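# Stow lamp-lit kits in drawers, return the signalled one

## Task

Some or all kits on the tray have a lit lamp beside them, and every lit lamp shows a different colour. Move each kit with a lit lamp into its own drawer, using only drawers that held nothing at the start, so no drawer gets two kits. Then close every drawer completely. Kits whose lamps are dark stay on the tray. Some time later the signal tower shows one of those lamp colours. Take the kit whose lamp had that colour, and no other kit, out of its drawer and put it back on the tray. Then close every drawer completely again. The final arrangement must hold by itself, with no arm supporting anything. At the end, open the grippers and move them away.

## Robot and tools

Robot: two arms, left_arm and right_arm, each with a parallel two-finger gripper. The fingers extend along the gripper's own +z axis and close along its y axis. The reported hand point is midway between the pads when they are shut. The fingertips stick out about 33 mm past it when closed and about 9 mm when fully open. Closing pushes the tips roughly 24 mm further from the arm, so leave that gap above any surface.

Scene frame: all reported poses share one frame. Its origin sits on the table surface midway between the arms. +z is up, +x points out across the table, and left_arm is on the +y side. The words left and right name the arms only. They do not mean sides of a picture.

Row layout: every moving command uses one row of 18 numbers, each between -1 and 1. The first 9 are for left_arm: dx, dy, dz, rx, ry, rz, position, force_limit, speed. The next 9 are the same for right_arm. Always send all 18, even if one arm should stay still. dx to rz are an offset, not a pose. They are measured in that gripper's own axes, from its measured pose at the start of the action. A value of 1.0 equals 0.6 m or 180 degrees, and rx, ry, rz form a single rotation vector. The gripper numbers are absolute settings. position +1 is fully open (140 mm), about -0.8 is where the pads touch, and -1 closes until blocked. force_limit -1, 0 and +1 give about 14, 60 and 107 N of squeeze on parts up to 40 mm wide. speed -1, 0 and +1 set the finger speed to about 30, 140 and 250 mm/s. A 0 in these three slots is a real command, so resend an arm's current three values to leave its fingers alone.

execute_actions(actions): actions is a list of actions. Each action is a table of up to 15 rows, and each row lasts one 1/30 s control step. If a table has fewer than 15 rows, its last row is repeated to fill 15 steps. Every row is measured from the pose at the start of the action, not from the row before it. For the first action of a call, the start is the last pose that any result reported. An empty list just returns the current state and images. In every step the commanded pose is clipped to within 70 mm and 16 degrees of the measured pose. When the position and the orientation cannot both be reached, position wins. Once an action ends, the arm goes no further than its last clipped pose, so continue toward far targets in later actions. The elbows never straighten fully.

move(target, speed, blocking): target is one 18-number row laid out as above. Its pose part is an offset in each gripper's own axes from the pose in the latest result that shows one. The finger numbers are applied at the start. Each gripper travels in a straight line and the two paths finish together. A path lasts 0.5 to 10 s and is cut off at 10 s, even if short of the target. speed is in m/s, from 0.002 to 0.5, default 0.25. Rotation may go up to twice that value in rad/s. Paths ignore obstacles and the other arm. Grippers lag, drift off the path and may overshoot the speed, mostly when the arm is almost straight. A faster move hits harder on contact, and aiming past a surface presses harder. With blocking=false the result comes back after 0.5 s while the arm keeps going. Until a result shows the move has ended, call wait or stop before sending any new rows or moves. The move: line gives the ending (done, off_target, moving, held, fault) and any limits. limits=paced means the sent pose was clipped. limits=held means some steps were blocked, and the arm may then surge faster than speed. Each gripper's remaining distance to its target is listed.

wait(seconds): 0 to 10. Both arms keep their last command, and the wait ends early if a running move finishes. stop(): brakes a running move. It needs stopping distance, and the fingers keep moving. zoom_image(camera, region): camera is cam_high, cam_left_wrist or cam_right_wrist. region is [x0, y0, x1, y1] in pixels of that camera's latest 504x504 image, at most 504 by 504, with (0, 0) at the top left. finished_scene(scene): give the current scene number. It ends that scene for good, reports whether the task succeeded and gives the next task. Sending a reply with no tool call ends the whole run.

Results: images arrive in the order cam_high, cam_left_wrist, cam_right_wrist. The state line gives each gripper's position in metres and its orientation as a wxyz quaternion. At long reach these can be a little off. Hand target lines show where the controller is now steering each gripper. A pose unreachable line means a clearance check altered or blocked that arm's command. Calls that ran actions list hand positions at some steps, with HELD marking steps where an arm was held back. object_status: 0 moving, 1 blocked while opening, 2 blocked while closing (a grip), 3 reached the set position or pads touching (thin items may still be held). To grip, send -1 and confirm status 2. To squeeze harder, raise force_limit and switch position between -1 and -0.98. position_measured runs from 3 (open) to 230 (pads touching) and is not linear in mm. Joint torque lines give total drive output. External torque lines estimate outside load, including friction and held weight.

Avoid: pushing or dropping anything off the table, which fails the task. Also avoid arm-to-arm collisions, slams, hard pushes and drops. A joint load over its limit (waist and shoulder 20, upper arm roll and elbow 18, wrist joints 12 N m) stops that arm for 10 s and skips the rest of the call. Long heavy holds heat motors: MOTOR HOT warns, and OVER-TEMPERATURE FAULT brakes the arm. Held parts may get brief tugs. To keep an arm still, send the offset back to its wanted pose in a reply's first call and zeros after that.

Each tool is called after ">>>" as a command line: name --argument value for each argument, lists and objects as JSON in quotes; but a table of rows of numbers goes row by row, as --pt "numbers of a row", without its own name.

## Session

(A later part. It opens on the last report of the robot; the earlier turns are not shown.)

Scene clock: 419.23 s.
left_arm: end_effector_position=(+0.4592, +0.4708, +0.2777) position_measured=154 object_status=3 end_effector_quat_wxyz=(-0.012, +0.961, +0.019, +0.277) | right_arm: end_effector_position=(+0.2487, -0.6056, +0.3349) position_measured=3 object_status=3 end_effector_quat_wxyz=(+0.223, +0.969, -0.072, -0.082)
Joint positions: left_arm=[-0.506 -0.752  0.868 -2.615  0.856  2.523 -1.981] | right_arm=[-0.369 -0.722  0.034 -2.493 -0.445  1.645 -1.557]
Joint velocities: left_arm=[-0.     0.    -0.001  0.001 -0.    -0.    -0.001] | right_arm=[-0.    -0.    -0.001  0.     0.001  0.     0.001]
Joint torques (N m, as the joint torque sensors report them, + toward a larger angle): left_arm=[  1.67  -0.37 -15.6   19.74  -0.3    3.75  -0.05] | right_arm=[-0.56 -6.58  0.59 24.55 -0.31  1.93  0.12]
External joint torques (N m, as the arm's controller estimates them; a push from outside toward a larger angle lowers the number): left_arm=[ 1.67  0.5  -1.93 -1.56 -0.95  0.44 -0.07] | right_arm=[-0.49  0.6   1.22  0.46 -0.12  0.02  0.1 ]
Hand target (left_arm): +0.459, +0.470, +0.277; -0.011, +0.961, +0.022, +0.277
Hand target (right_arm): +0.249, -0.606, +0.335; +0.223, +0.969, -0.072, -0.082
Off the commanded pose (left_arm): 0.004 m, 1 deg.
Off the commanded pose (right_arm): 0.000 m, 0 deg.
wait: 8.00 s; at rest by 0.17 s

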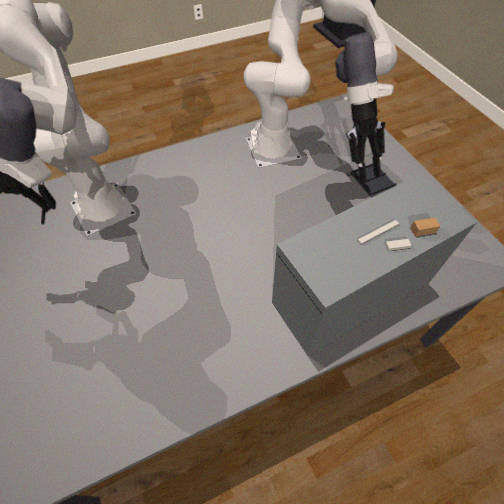

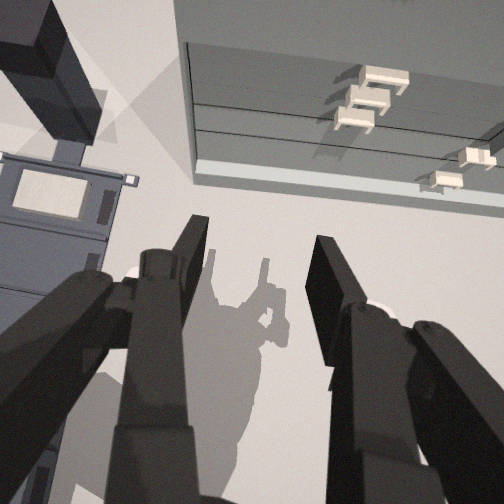

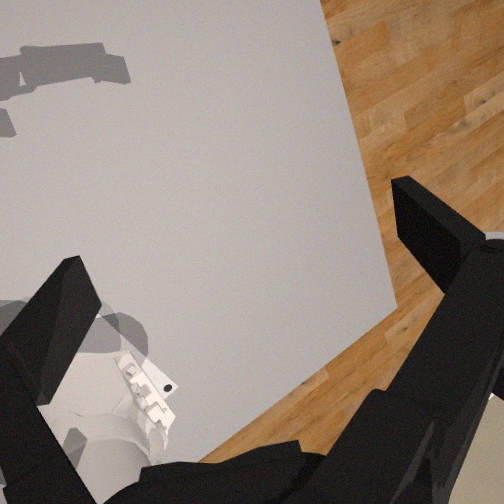

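>>> wait --seconds 10

>>> zoom_image --camera "cam_left_wrist" --region '[0,0,504,220]'

Scene clock: 429.93 s.
left_arm: end_effector_position=(+0.4592, +0.4708, +0.2777) position_measured=154 object_status=3 end_effector_quat_wxyz=(-0.012, +0.961, +0.019, +0.277) | right_arm: end_effector_position=(+0.2487, -0.6056, +0.3349) position_measured=3 object_status=3 end_effector_quat_wxyz=(+0.223, +0.969, -0.072, -0.082)
Joint positions: left_arm=[-0.506 -0.752  0.868 -2.615  0.856  2.523 -1.981] | right_arm=[-0.369 -0.722  0.034 -2.493 -0.445  1.645 -1.557]
Joint velocities: left_arm=[ 0.     0.    -0.001 -0.001 -0.002  0.001 -0.001] | right_arm=[ 0.001  0.    -0.001  0.001  0.001 -0.001 -0.   ]
Joint torques (N m, as the joint torque sensors report them, + toward a larger angle): left_arm=[  1.93  -0.11 -15.61  20.04  -0.29   3.67  -0.13] | right_arm=[-0.29 -6.27  0.28 24.61 -0.29  1.94  0.15]
External joint torques (N m, as the arm's controller estimates them; a push from outside toward a larger angle lowers the number): left_arm=[ 1.94  0.75 -1.94 -1.21 -0.93  0.37 -0.14] | right_arm=[-0.27  0.81  0.85  0.52 -0.11  0.02  0.13]
Hand target (left_arm): +0.459, +0.470, +0.277; -0.011, +0.961, +0.022, +0.277
Hand target (right_arm): +0.249, -0.606, +0.335; +0.223, +0.969, -0.072, -0.082
Off the commanded pose (left_arm): 0.004 m, 1 deg.
Off the commanded pose (right_arm): 0.000 m, 0 deg.
wait: 10.00 s; at rest from the start

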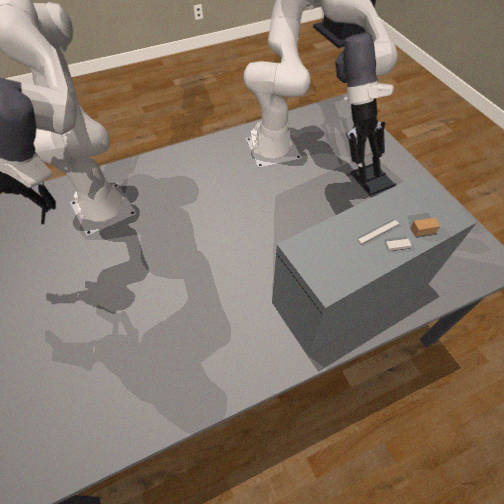

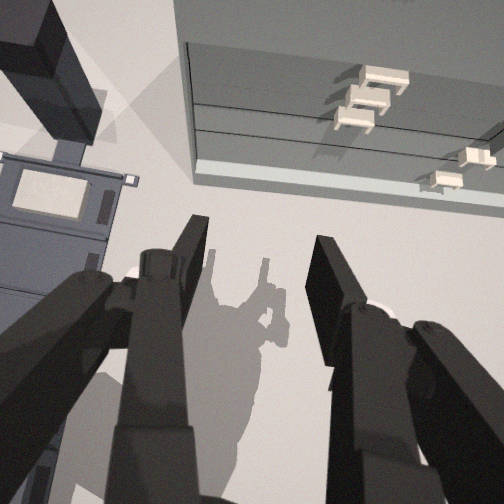

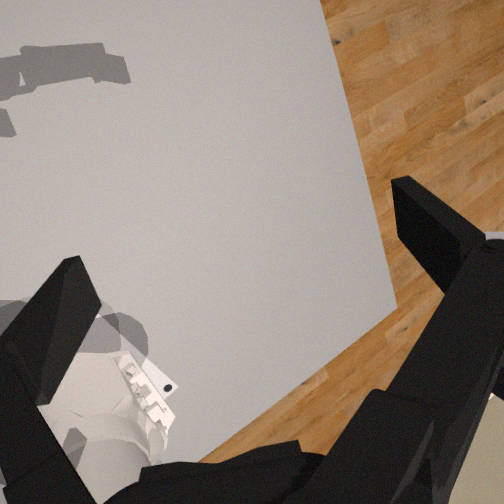

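Region (0, 0, 504, 220) of cam_left_wrist's 504x504 image, scaled by 1.000; it fills the top 220 rows of this view, and the rest is white.

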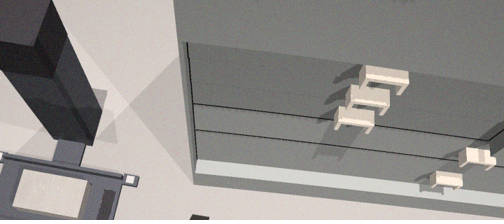

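>>> move --target '[-0.12,-0.2,-0.03,0,0.05,0,-0.2,0,0,0,0,0,0,0,0,1,0,0]'

>>> wait --seconds 10

Scene clock: 432.87 s.
left_arm: end_effector_position=(+0.3810, +0.5933, +0.2525) position_measured=154 object_status=3 end_effector_quat_wxyz=(-0.013, +0.937, +0.029, +0.348) | right_arm: end_effector_position=(+0.2487, -0.6056, +0.3349) position_measured=3 object_status=3 end_effector_quat_wxyz=(+0.223, +0.969, -0.072, -0.082)
Joint positions: left_arm=[-0.229 -1.081  1.127 -2.786  1.111  2.592 -1.737] | right_arm=[-0.369 -0.722  0.034 -2.493 -0.445  1.645 -1.557]
Joint velocities: left_arm=[ 0.001  0.     0.     0.001  0.    -0.     0.031] | right_arm=[ 0.001 -0.     0.001  0.     0.001  0.     0.001]
Joint torques (N m, as the joint torque sensors report them, + toward a larger angle): left_arm=[ -1.61   5.33 -18.43  14.08   1.64   3.08   0.31] | right_arm=[-0.42 -6.35  0.47 24.28 -0.29  1.92  0.11]
External joint torques (N m, as the arm's controller estimates them; a push from outside toward a larger angle lowers the number): left_arm=[-1.66 -2.15 -0.36 -0.83  0.91 -0.39  0.29] | right_arm=[-0.44  0.73  1.    0.23 -0.11  0.    0.09]
Hand target (left_arm): +0.381, +0.592, +0.251; -0.015, +0.938, +0.021, +0.347
Hand target (right_arm): +0.249, -0.606, +0.335; +0.223, +0.969, -0.072, -0.082
Off the commanded pose (left_arm): 0.007 m, 1 deg.
Off the commanded pose (right_arm): 0.000 m, 0 deg.
move: off_target (left_arm)

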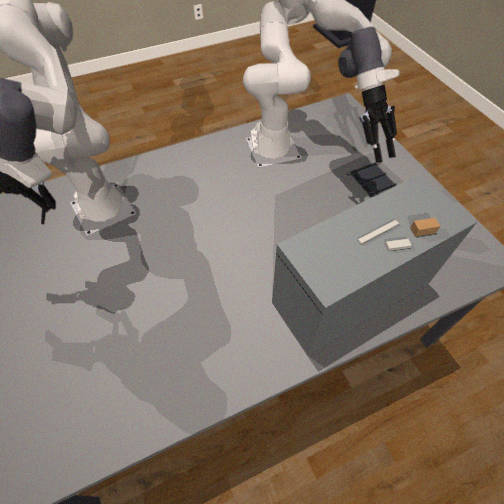

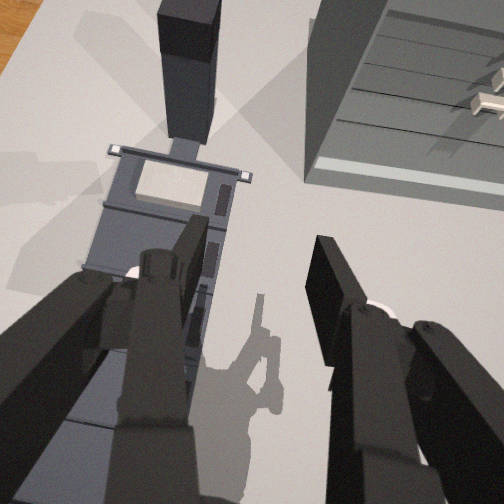

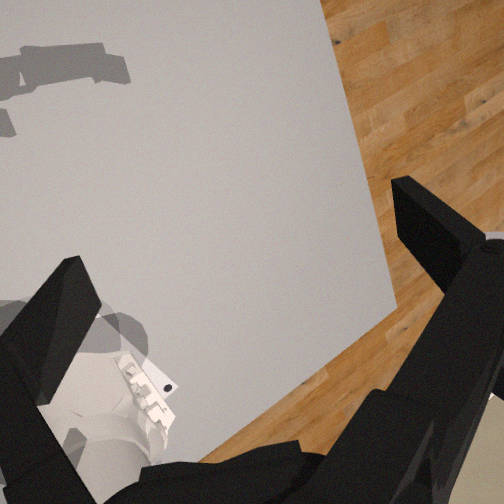

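Scene clock: 442.87 s.
left_arm: end_effector_position=(+0.3810, +0.5933, +0.2524) position_measured=154 object_status=3 end_effector_quat_wxyz=(-0.014, +0.937, +0.025, +0.348) | right_arm: end_effector_position=(+0.2487, -0.6056, +0.3349) position_measured=3 object_status=3 end_effector_quat_wxyz=(+0.223, +0.969, -0.072, -0.082)
Joint positions: left_arm=[-0.229 -1.081  1.127 -2.786  1.111  2.592 -1.727] | right_arm=[-0.369 -0.722  0.034 -2.493 -0.445  1.645 -1.557]
Joint velocities: left_arm=[ 0.002 -0.     0.    -0.001  0.001 -0.    -0.   ] | right_arm=[ 0. -0. -0.  0. -0.  0. -0.]
Joint torques (N m, as the joint torque sensors report them, + toward a larger angle): left_arm=[ -0.49   5.86 -18.57  13.4    1.51   3.11   0.32] | right_arm=[-0.55 -6.3   0.46 24.34 -0.28  1.9   0.15]
External joint torques (N m, as the arm's controller estimates them; a push from outside toward a larger angle lowers the number): left_arm=[-0.56 -1.6  -0.51 -1.56  0.77 -0.37  0.31] | right_arm=[-0.57  0.85  0.99  0.24 -0.09 -0.03  0.13]
Hand target (left_arm): +0.381, +0.592, +0.251; -0.015, +0.938, +0.021, +0.347
Hand target (right_arm): +0.249, -0.606, +0.335; +0.223, +0.969, -0.072, -0.082
Off the commanded pose (left_arm): 0.007 m, 1 deg.
Off the commanded pose (right_arm): 0.000 m, 0 deg.
wait: 10.00 s; at rest by 0.17 s

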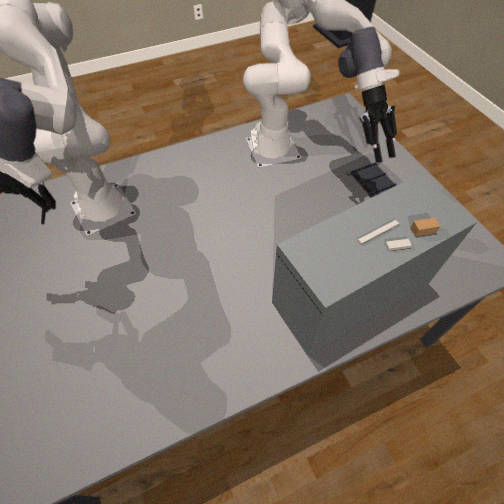

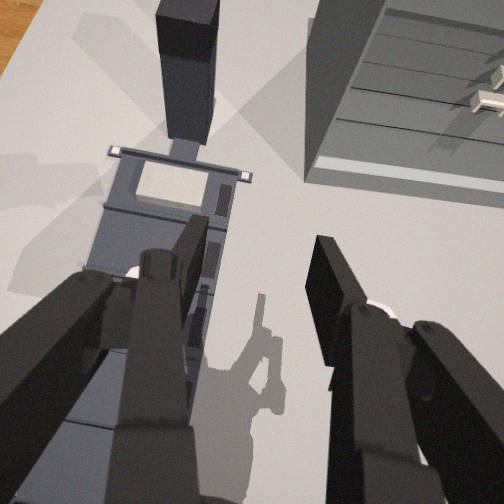

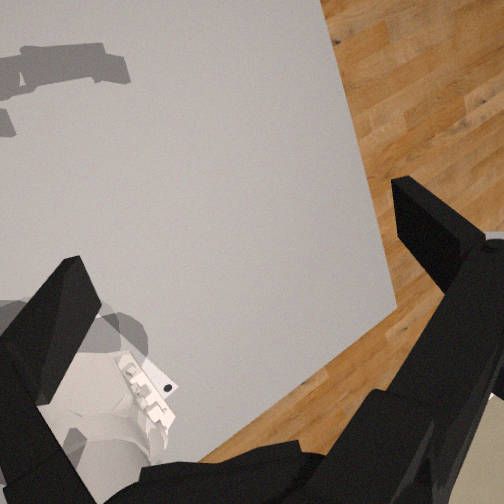

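>>> move --target '[0.26,0.5,0.14,0,-0.06,0,-0.2,0,0,0,0,0,0,0,0,1,0,0]' --speed 0.2

>>> zoom_image --camera "cam_left_wrist" --region '[0,60,504,300]'

Scene clock: 447.70 s.
left_arm: end_effector_position=(+0.5705, +0.2911, +0.2990) position_measured=154 object_status=3 end_effector_quat_wxyz=(-0.007, +0.963, +0.021, +0.267) | right_arm: end_effector_position=(+0.2487, -0.6056, +0.3349) position_measured=3 object_status=3 end_effector_quat_wxyz=(+0.223, +0.969, -0.072, -0.082)
Joint positions: left_arm=[-0.866 -0.268  0.822 -2.279  0.562  2.571 -2.161] | right_arm=[-0.369 -0.722  0.034 -2.493 -0.445  1.645 -1.557]
Joint velocities: left_arm=[-0.006  0.     0.003  0.002 -0.007 -0.01   0.007] | right_arm=[-0.001 -0.001  0.    -0.001  0.001 -0.    -0.   ]
Joint torques (N m, as the joint torque sensors report them, + toward a larger angle): left_arm=[ -0.86 -12.5   -5.5   24.83  -0.68   2.68   0.34] | right_arm=[-0.42 -6.29  0.69 24.42 -0.29  1.89  0.13]
External joint torques (N m, as the arm's controller estimates them; a push from outside toward a larger angle lowers the number): left_arm=[-0.88  1.26  0.57  0.48 -1.19 -0.51  0.33] | right_arm=[-0.38  0.81  1.28  0.39 -0.11 -0.02  0.11]
Hand target (left_arm): +0.570, +0.291, +0.298; -0.007, +0.964, +0.020, +0.265
Hand target (right_arm): +0.249, -0.606, +0.335; +0.223, +0.969, -0.072, -0.082
Off the commanded pose (left_arm): 0.017 m, 1 deg.
Off the commanded pose (right_arm): 0.000 m, 0 deg.
move: off_target (left_arm)

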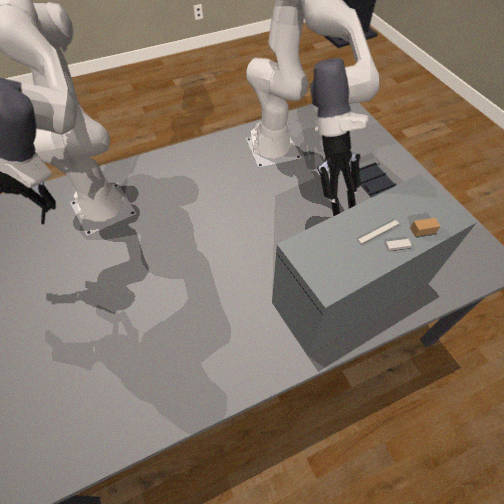

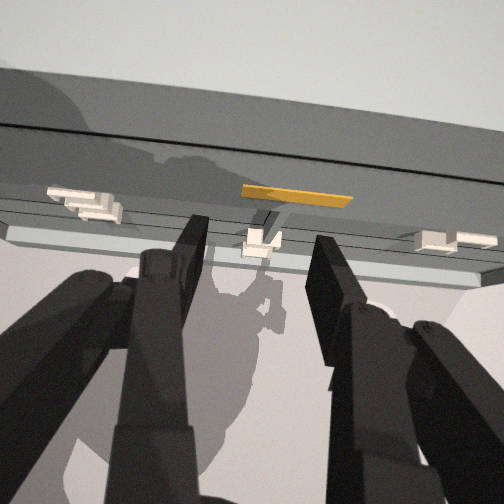

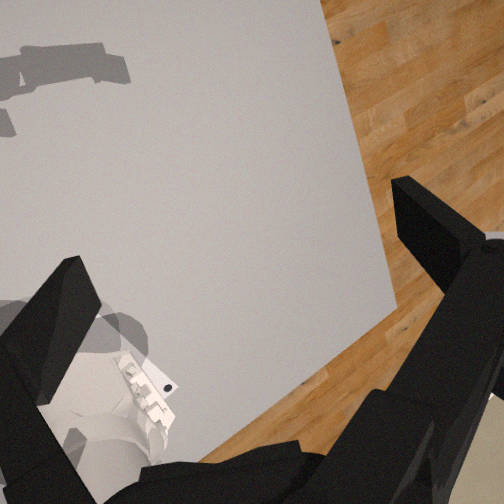

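Region (0, 60, 504, 300) of cam_left_wrist's 504x504 image, scaled by 1.000; it fills the top 240 rows of this view, and the rest is white.

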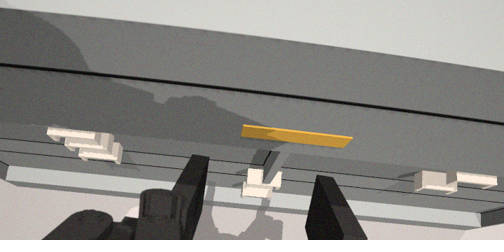

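>>> move --target '[-0.3,-0.25,-0.3,0,0.04,0,-0.2,0,0,0,0,0,0,0,0,1,0,0]' --speed 0.2

>>> wait --seconds 10

Scene clock: 452.57 s.
left_arm: end_effector_position=(+0.3159, +0.4418, +0.3626) position_measured=154 object_status=3 end_effector_quat_wxyz=(-0.011, +0.944, +0.038, +0.328) | right_arm: end_effector_position=(+0.2487, -0.6056, +0.3349) position_measured=3 object_status=3 end_effector_quat_wxyz=(+0.223, +0.969, -0.072, -0.082)
Joint positions: left_arm=[-0.31  -1.445  0.504 -2.858  0.768  2.066 -2.009] | right_arm=[-0.369 -0.722  0.034 -2.493 -0.445  1.645 -1.557]
Joint velocities: left_arm=[-0.    -0.002  0.    -0.001 -0.    -0.014  0.024] | right_arm=[-0.     0.001 -0.001 -0.001  0.001  0.    -0.   ]
Joint torques (N m, as the joint torque sensors report them, + toward a larger angle): left_arm=[ -1.08   7.8  -11.45  18.75   1.12   2.93   0.24] | right_arm=[-0.63 -6.73  0.63 24.48 -0.28  1.91  0.12]
External joint torques (N m, as the arm's controller estimates them; a push from outside toward a larger angle lowers the number): left_arm=[-1.18 -2.49 -0.6  -1.89  0.02 -0.41  0.22] | right_arm=[-0.64  0.3   1.17  0.49 -0.1  -0.01  0.1 ]
Hand target (left_arm): +0.315, +0.441, +0.361; -0.013, +0.945, +0.031, +0.326
Hand target (right_arm): +0.249, -0.606, +0.335; +0.223, +0.969, -0.072, -0.082
Off the commanded pose (left_arm): 0.012 m, 2 deg.
Off the commanded pose (right_arm): 0.000 m, 0 deg.
move: off_target (left_arm)

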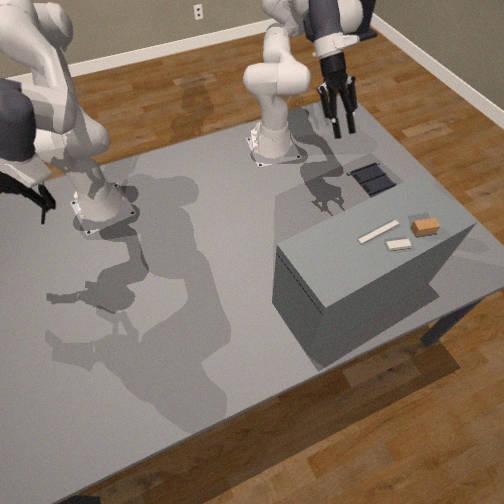

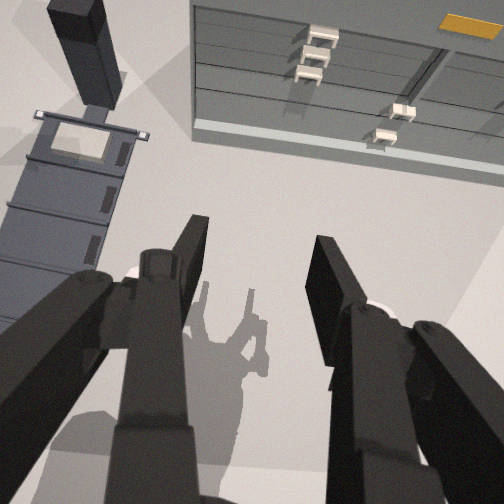

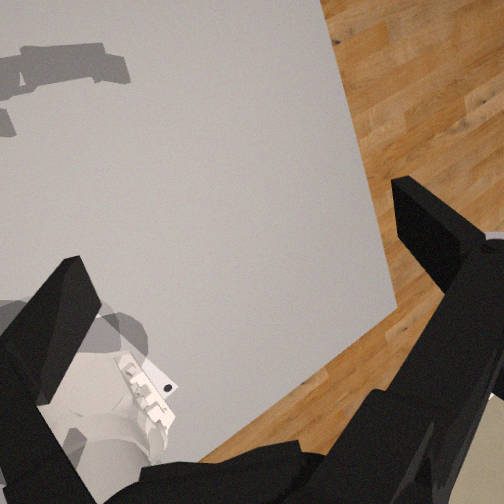

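Scene clock: 462.57 s.
left_arm: end_effector_position=(+0.3155, +0.4418, +0.3619) position_measured=154 object_status=3 end_effector_quat_wxyz=(-0.012, +0.944, +0.034, +0.327) | right_arm: end_effector_position=(+0.2487, -0.6056, +0.3349) position_measured=3 object_status=3 end_effector_quat_wxyz=(+0.223, +0.969, -0.072, -0.082)
Joint positions: left_arm=[-0.31  -1.446  0.504 -2.859  0.768  2.064 -2.003] | right_arm=[-0.369 -0.722  0.034 -2.493 -0.445  1.645 -1.557]
Joint velocities: left_arm=[-0.001 -0.001  0.    -0.001  0.001  0.001 -0.002] | right_arm=[-0.    -0.001 -0.     0.    -0.    -0.    -0.   ]
Joint torques (N m, as the joint torque sensors report them, + toward a larger angle): left_arm=[ -1.26   8.12 -12.38  18.75   1.16   3.01   0.25] | right_arm=[-0.5  -6.46  0.52 24.29 -0.28  1.92  0.11]
External joint torques (N m, as the arm's controller estimates them; a push from outside toward a larger angle lowers the number): left_arm=[-1.2  -2.27 -1.53 -1.72  0.07 -0.33  0.23] | right_arm=[-0.49  0.71  1.07  0.23 -0.09  0.    0.08]
Hand target (left_arm): +0.315, +0.441, +0.361; -0.013, +0.945, +0.031, +0.326
Hand target (right_arm): +0.249, -0.606, +0.335; +0.223, +0.969, -0.072, -0.082
Off the commanded pose (left_arm): 0.012 m, 2 deg.
Off the commanded pose (right_arm): 0.000 m, 0 deg.
wait: 10.00 s; at rest by 0.17 s

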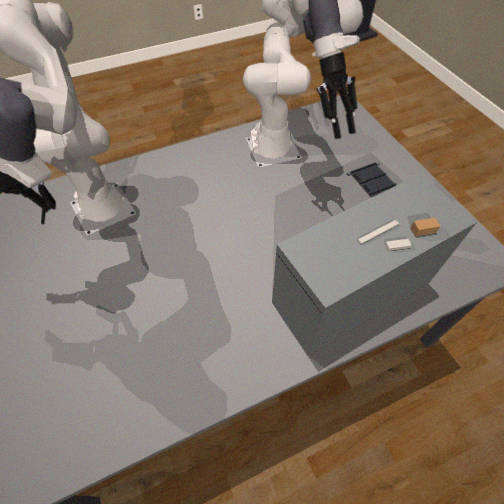

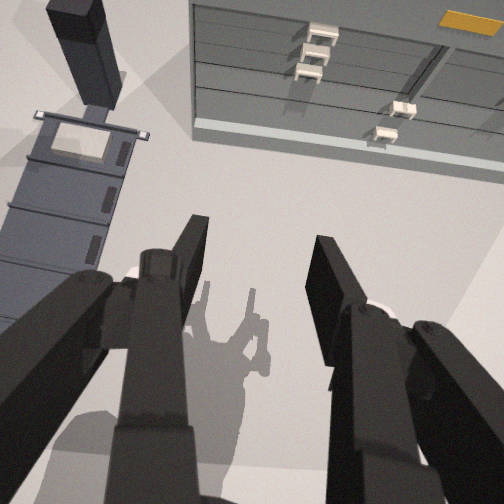

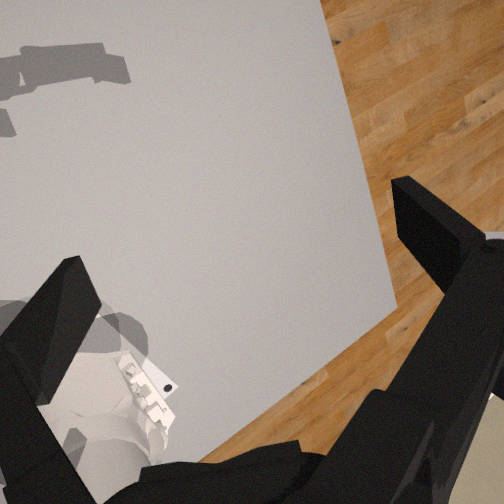

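>>> zoom_image --camera "cam_left_wrist" --region '[180,0,504,190]'

Region (180, 0, 504, 190) of cam_left_wrist's 504x504 image, scaled by 1.556, with more detail than that image has; it fills the top 296 rows of this view, and the rest is white.

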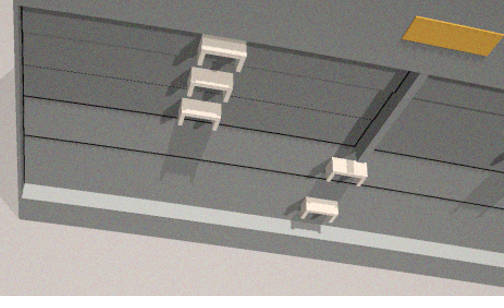

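>>> move --target '[0.153,0.082,0.493,0,-0.03,0,-0.2,0,0,0,0,0,0,0,0,1,0,0]' --speed 0.2

Scene clock: 468.83 s.
left_arm: end_effector_position=(+0.5756, +0.3919, +0.1864) position_measured=154 object_status=3 end_effector_quat_wxyz=(-0.003, +0.958, +0.029, +0.284) | right_arm: end_effector_position=(+0.2487, -0.6056, +0.3349) position_measured=3 object_status=3 end_effector_quat_wxyz=(+0.223, +0.969, -0.072, -0.082)
Joint positions: left_arm=[-1.304 -0.163  1.548 -2.434  0.642  2.975 -2.08 ] | right_arm=[-0.369 -0.722  0.034 -2.493 -0.445  1.645 -1.557]
Joint velocities: left_arm=[-0.011 -0.003  0.009  0.002  0.007 -0.005  0.027] | right_arm=[-0.002 -0.     0.    -0.001 -0.001  0.     0.001]
Joint torques (N m, as the joint torque sensors report them, + toward a larger angle): left_arm=[-0.57  0.07 -4.79 22.48  1.1   2.9   0.28] | right_arm=[-0.49 -6.39  0.71 24.49 -0.29  1.92  0.13]
External joint torques (N m, as the arm's controller estimates them; a push from outside toward a larger angle lowers the number): left_arm=[-0.58 -2.26 -0.04  1.03  1.09 -0.37  0.26] | right_arm=[-0.46  0.7   1.28  0.51 -0.1   0.01  0.11]
Hand target (left_arm): +0.576, +0.392, +0.187; -0.006, +0.959, +0.021, +0.284
Hand target (right_arm): +0.249, -0.606, +0.335; +0.223, +0.969, -0.072, -0.082
Off the commanded pose (left_arm): 0.020 m, 1 deg.
Off the commanded pose (right_arm): 0.000 m, 0 deg.
move: off_target (left_arm)

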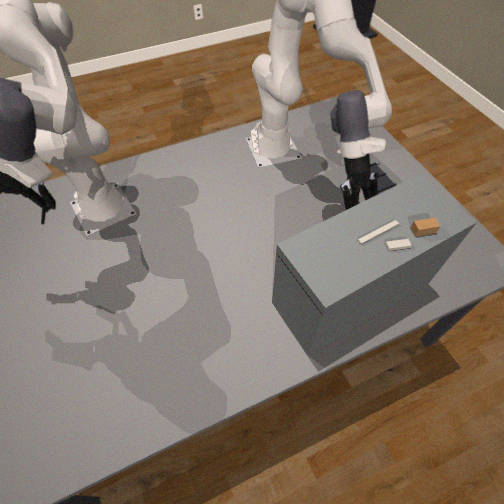

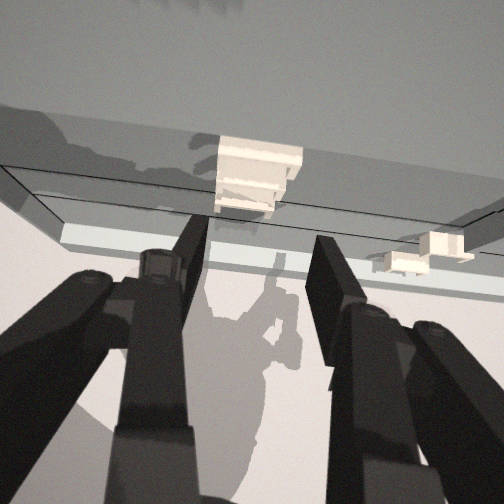

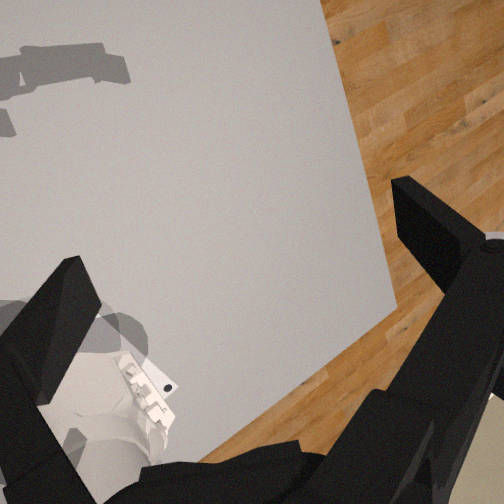

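>>> move --target '[0.034,0,0.038,0,0,0,-0.2,0,0,0,0,0,0,0,0,1,0,0]' --speed 0.025

>>> move --target '[-0.05,0,0.022,0,0,0,-0.2,0,0,0,0,0,0,0,0,1,0,0]' --speed 0.05

>>> move --target '[0.031,0,0.02,0,0,0,-0.2,0,0,0,0,0,0,0,0,1,0,0]' --speed 0.025

Scene clock: 472.17 s.
left_arm: end_effector_position=(+0.6000, +0.3932, +0.1759) position_measured=154 object_status=3 end_effector_quat_wxyz=(-0.005, +0.960, +0.028, +0.279) | right_arm: end_effector_position=(+0.2487, -0.6056, +0.3349) position_measured=3 object_status=3 end_effector_quat_wxyz=(+0.223, +0.969, -0.072, -0.082)
Joint positions: left_arm=[-1.744 -0.207  1.981 -2.341  0.71   2.948 -2.126] | right_arm=[-0.369 -0.722  0.034 -2.493 -0.445  1.645 -1.557]
Joint velocities: left_arm=[-0.035 -0.     0.034  0.003  0.001  0.    -0.035] | right_arm=[-0.002  0.001 -0.     0.    -0.     0.001 -0.   ]
Joint torques (N m, as the joint torque sensors report them, + toward a larger angle): left_arm=[-0.37 13.17 -5.69 26.12  1.04  4.52  0.35] | right_arm=[-0.69 -6.43  0.53 24.59 -0.27  1.88  0.1 ]
External joint torques (N m, as the arm's controller estimates them; a push from outside toward a larger angle lowers the number): left_arm=[-0.58 -2.98 -0.06  4.68  1.07  1.29  0.33] | right_arm=[-0.7   0.63  1.08  0.53 -0.09 -0.05  0.08]
Hand target (left_arm): +0.606, +0.394, +0.182; -0.003, +0.958, +0.029, +0.286
Hand target (right_arm): +0.249, -0.606, +0.335; +0.223, +0.969, -0.072, -0.082
Off the commanded pose (left_arm): 0.006 m, 1 deg.
Off the commanded pose (right_arm): 0.000 m, 0 deg.
move: off_target (left_arm)

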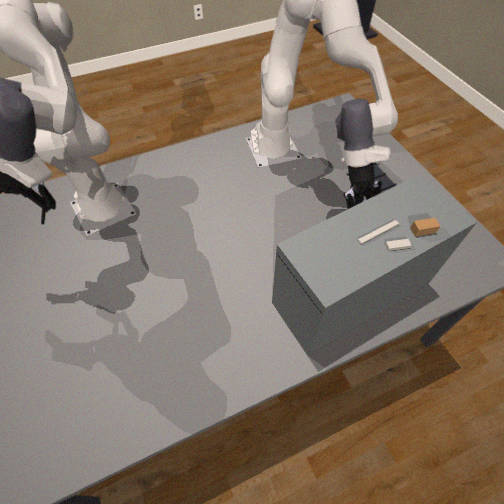

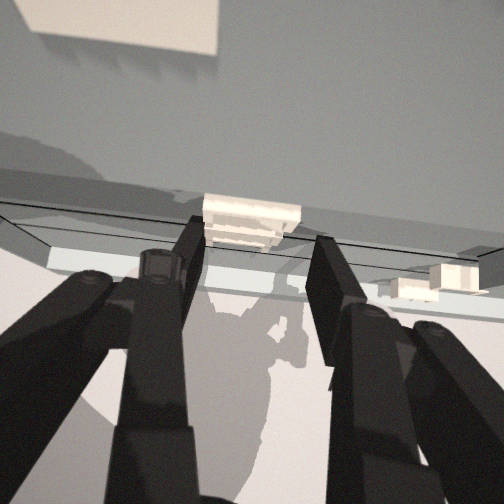

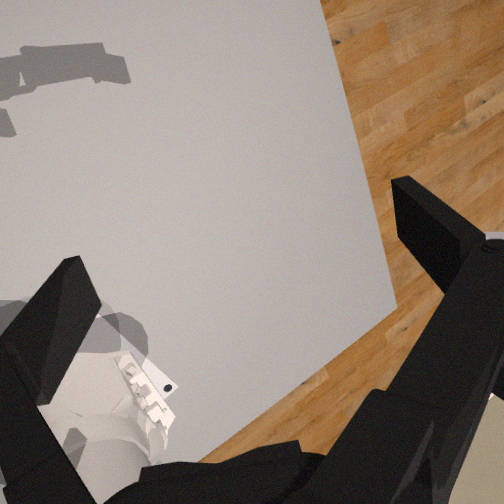

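Scene clock: 473.10 s.
left_arm: end_effector_position=(+0.5816, +0.3936, +0.1483) position_measured=154 object_status=3 end_effector_quat_wxyz=(-0.007, +0.961, +0.022, +0.276) | right_arm: end_effector_position=(+0.2487, -0.6056, +0.3349) position_measured=3 object_status=3 end_effector_quat_wxyz=(+0.223, +0.969, -0.072, -0.082)
Joint positions: left_arm=[-1.875 -0.186  2.144 -2.399  0.783  3.025 -2.186] | right_arm=[-0.369 -0.722  0.034 -2.493 -0.445  1.645 -1.557]
Joint velocities: left_arm=[-0.069  0.02   0.069 -0.005  0.007  0.043 -0.047] | right_arm=[-0.001  0.001  0.     0.001  0.001 -0.001  0.   ]
Joint torques (N m, as the joint torque sensors report them, + toward a larger angle): left_arm=[-1.73 18.42 -3.65 18.31  0.88  3.65 -0.09] | right_arm=[-0.39 -6.36  0.42 24.33 -0.26  1.94  0.14]
External joint torques (N m, as the arm's controller estimates them; a push from outside toward a larger angle lowers the number): left_arm=[-1.83 -0.61  0.99 -2.13  1.1   0.49 -0.1 ] | right_arm=[-0.37  0.71  0.98  0.27 -0.08  0.02  0.12]
Hand target (left_arm): +0.582, +0.391, +0.149; -0.004, +0.960, +0.027, +0.279
Hand target (right_arm): +0.249, -0.606, +0.335; +0.223, +0.969, -0.072, -0.082
Off the commanded pose (left_arm): 0.002 m, 1 deg.
Off the commanded pose (right_arm): 0.000 m, 0 deg.
move: done

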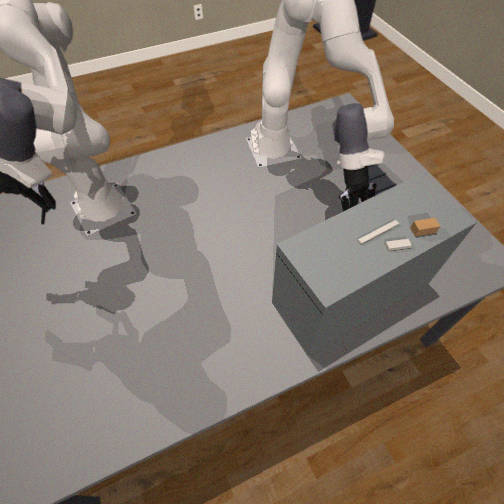

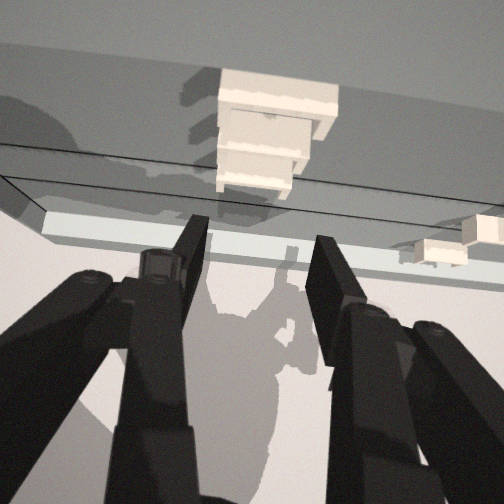

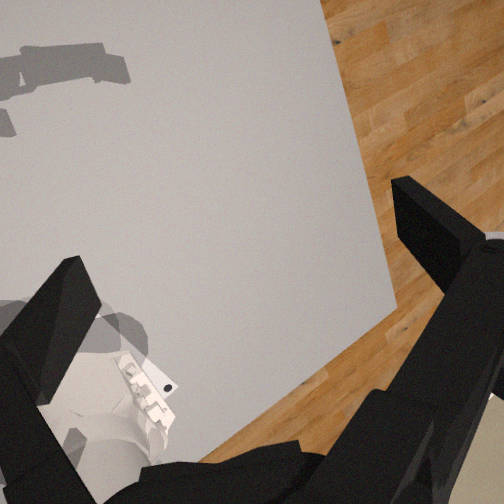

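Scene clock: 474.20 s.
left_arm: end_effector_position=(+0.5999, +0.3943, +0.1461) position_measured=154 object_status=3 end_effector_quat_wxyz=(-0.007, +0.962, +0.022, +0.273) | right_arm: end_effector_position=(+0.2487, -0.6056, +0.3349) position_measured=3 object_status=3 end_effector_quat_wxyz=(+0.223, +0.969, -0.072, -0.082)
Joint positions: left_arm=[-1.984 -0.242  2.241 -2.327  0.823  2.984 -2.21 ] | right_arm=[-0.369 -0.722  0.034 -2.493 -0.445  1.645 -1.557]
Joint velocities: left_arm=[-0.024 -0.     0.018  0.006  0.    -0.012 -0.017] | right_arm=[-0.    -0.    -0.     0.001  0.    -0.     0.001]
Joint torques (N m, as the joint torque sensors report them, + toward a larger angle): left_arm=[-0.88 19.55 -5.12 25.4   0.96  3.78  0.12] | right_arm=[-0.39 -6.28  0.4  24.44 -0.31  1.89  0.1 ]
External joint torques (N m, as the arm's controller estimates them; a push from outside toward a larger angle lowers the number): left_arm=[-1.11 -3.84  0.55  4.77  1.15  0.65  0.11] | right_arm=[-0.41  0.79  0.93  0.42 -0.13 -0.03  0.08]
Hand target (left_arm): +0.604, +0.395, +0.149; -0.007, +0.961, +0.023, +0.277
Hand target (right_arm): +0.249, -0.606, +0.335; +0.223, +0.969, -0.072, -0.082
Off the commanded pose (left_arm): 0.004 m, 0 deg.
Off the commanded pose (right_arm): 0.000 m, 0 deg.
move: off_target (left_arm)

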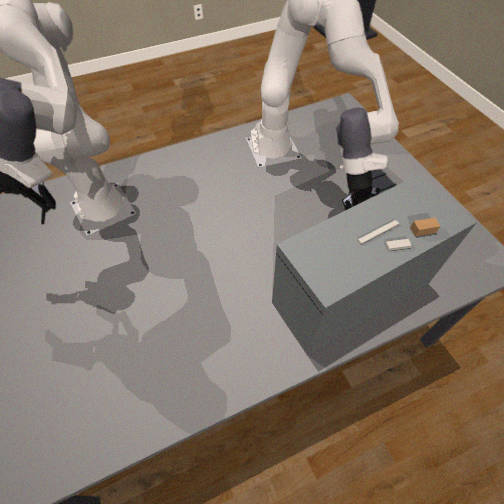

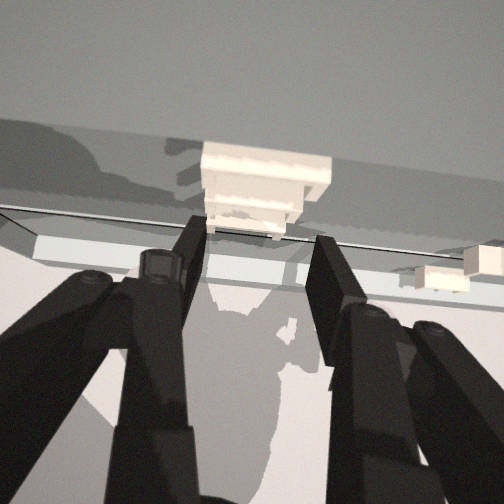

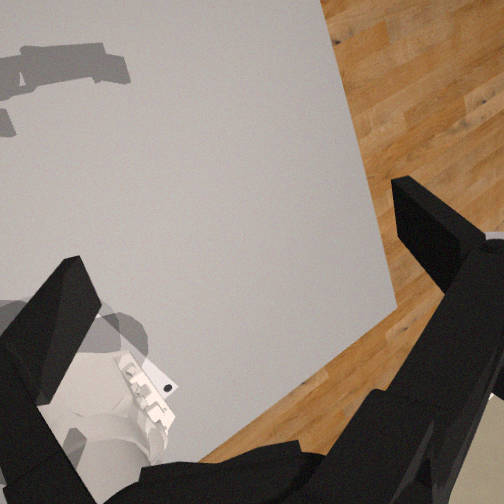

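>>> move --target '[-0.07,0,-0.045,0,0,0,-0.2,0,0,0,0,0,0,0,0,1,0,0]' --speed 0.08

>>> move --target '[-0.03,-0.08,-0.32,0,0.03,0,-0.2,0,0,0,0,0,0,0,0,1,0,0]' --speed 0.2

>>> wait --seconds 6

Scene clock: 477.70 s.
left_arm: end_effector_position=(+0.5491, +0.3897, +0.1438) position_measured=154 object_status=3 end_effector_quat_wxyz=(-0.005, +0.962, +0.029, +0.272) | right_arm: end_effector_position=(+0.2487, -0.6056, +0.3349) position_measured=3 object_status=3 end_effector_quat_wxyz=(+0.223, +0.969, -0.072, -0.082)
Joint positions: left_arm=[-1.584 -0.088  1.848 -2.524  0.604  3.089 -2.071] | right_arm=[-0.369 -0.722  0.034 -2.493 -0.445  1.645 -1.557]
Joint velocities: left_arm=[ 0.114 -0.032 -0.106  0.009  0.    -0.03   0.045] | right_arm=[ 0.001  0.002 -0.001  0.    -0.001  0.001  0.   ]
Joint torques (N m, as the joint torque sensors report them, + toward a larger angle): left_arm=[ 2.28  7.67 -4.15 20.02  0.56  2.81  0.29] | right_arm=[-0.54 -6.4   0.48 24.35 -0.31  1.93  0.14]
External joint torques (N m, as the arm's controller estimates them; a push from outside toward a larger angle lowers the number): left_arm=[ 2.53 -1.46 -1.56  0.    0.66 -0.44  0.28] | right_arm=[-0.52  0.63  1.07  0.37 -0.12  0.02  0.12]
Hand target (left_arm): +0.549, +0.391, +0.144; -0.008, +0.962, +0.021, +0.270
Hand target (right_arm): +0.249, -0.606, +0.335; +0.223, +0.969, -0.072, -0.082
Off the commanded pose (left_arm): 0.004 m, 1 deg.
Off the commanded pose (right_arm): 0.000 m, 0 deg.
move: off_target (left_arm)

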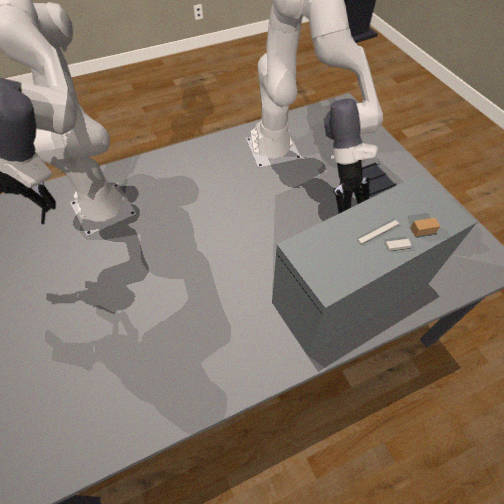

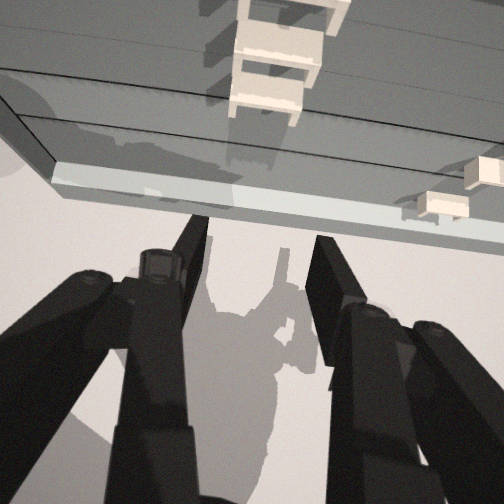

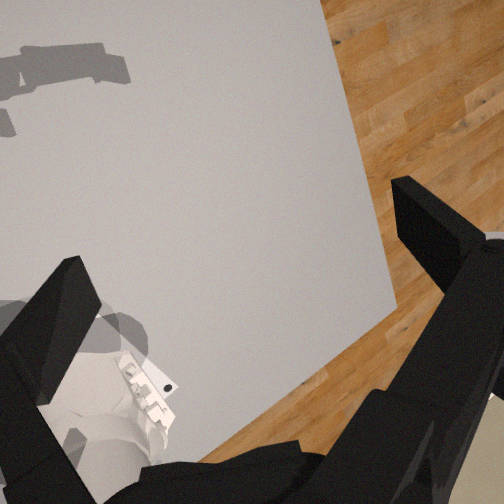

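Scene clock: 480.93 s.
left_arm: end_effector_position=(+0.4268, +0.4441, +0.2862) position_measured=154 object_status=3 end_effector_quat_wxyz=(-0.013, +0.917, -0.016, +0.398) | right_arm: end_effector_position=(+0.2487, -0.6056, +0.3349) position_measured=3 object_status=3 end_effector_quat_wxyz=(+0.223, +0.969, -0.072, -0.082)
Joint positions: left_arm=[-1.671  0.606  2.504 -2.654  1.722  3.945 -3.017] | right_arm=[-0.369 -0.722  0.034 -2.493 -0.445  1.645 -1.557]
Joint velocities: left_arm=[ 0.411  0.147 -0.329  0.042 -0.072  0.255 -0.017] | right_arm=[-0.001  0.    -0.001  0.001 -0.    -0.001 -0.003]
Joint torques (N m, as the joint torque sensors report them, + toward a larger angle): left_arm=[ 0.81  2.02  8.21 21.45 -4.04  2.51 -0.1 ] | right_arm=[-0.48 -6.53  0.61 24.25 -0.29  1.91  0.14]
External joint torques (N m, as the arm's controller estimates them; a push from outside toward a larger angle lowers the number): left_arm=[ 1.57 -0.12 -1.72  1.66 -1.02  0.57 -0.12] | right_arm=[-0.44  0.6   1.21  0.16 -0.1  -0.01  0.12]
Hand target (left_arm): +0.428, +0.437, +0.290; -0.000, +0.916, -0.016, +0.401
Hand target (right_arm): +0.249, -0.606, +0.335; +0.223, +0.969, -0.072, -0.082
Off the commanded pose (left_arm): 0.017 m, 11 deg.
Off the commanded pose (right_arm): 0.000 m, 0 deg.
joint sent to its limit (left arm) — the command would take joint 7 (wrist roll) past its lower limit, so that joint was sent only as far as its limit.
move: off_target (left_arm); limits=paced

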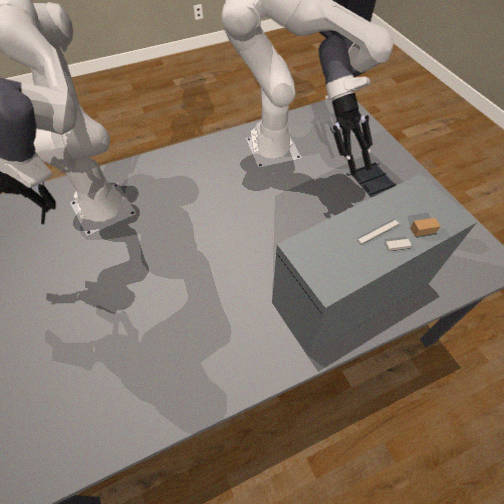

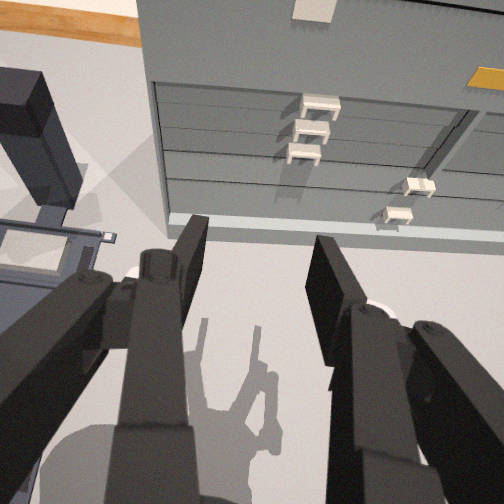

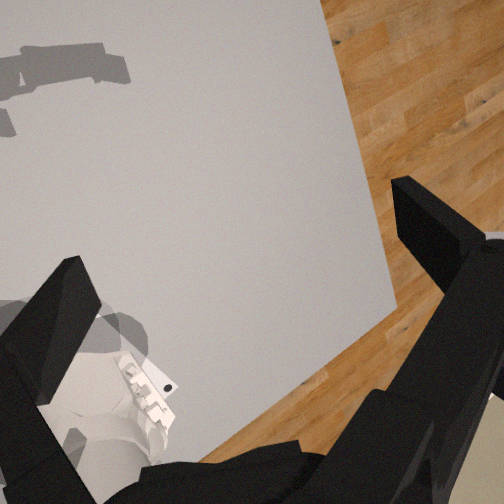

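Scene clock: 486.93 s.
left_arm: end_effector_position=(+0.4263, +0.4367, +0.2883) position_measured=154 object_status=3 end_effector_quat_wxyz=(-0.001, +0.917, -0.018, +0.399) | right_arm: end_effector_position=(+0.2487, -0.6056, +0.3349) position_measured=3 object_status=3 end_effector_quat_wxyz=(+0.223, +0.969, -0.072, -0.082)
Joint positions: left_arm=[-1.639  0.617  2.478 -2.651  1.713  3.989 -3.023] | right_arm=[-0.369 -0.722  0.034 -2.493 -0.445  1.645 -1.557]
Joint velocities: left_arm=[ 0.001 -0.     0.002  0.    -0.     0.001  0.001] | right_arm=[ 0.    -0.    -0.001 -0.    -0.001  0.    -0.   ]
Joint torques (N m, as the joint torque sensors report them, + toward a larger angle): left_arm=[ 1.96  2.43  7.81 20.29 -4.11  2.34 -0.12] | right_arm=[-0.57 -6.57  0.55 24.28 -0.3   1.94  0.11]
External joint torques (N m, as the arm's controller estimates them; a push from outside toward a larger angle lowers the number): left_arm=[ 1.9   0.44 -2.06  0.7  -1.15  0.5  -0.14] | right_arm=[-0.57  0.51  1.13  0.26 -0.12  0.03  0.09]
Hand target (left_arm): +0.428, +0.437, +0.290; -0.000, +0.916, -0.016, +0.401
Hand target (right_arm): +0.249, -0.606, +0.335; +0.223, +0.969, -0.072, -0.082
Off the commanded pose (left_arm): 0.011 m, 11 deg.
Off the commanded pose (right_arm): 0.000 m, 0 deg.
wait: 6.00 s; at rest by 0.50 s

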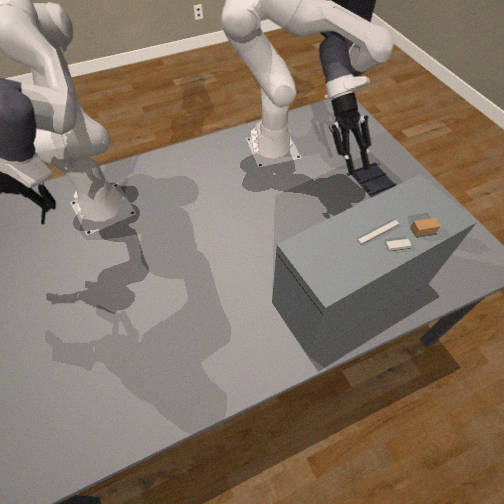

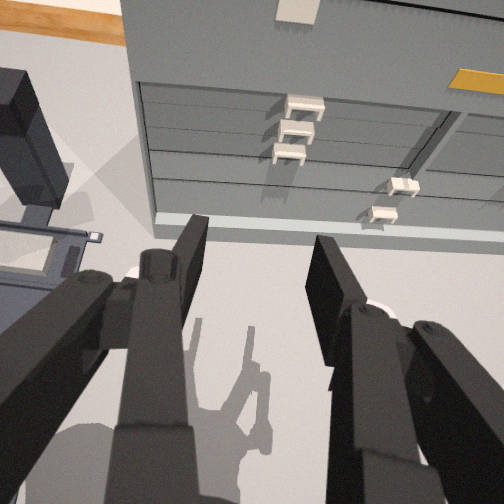

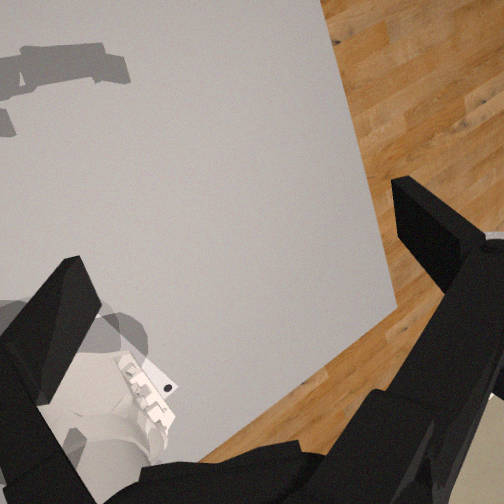

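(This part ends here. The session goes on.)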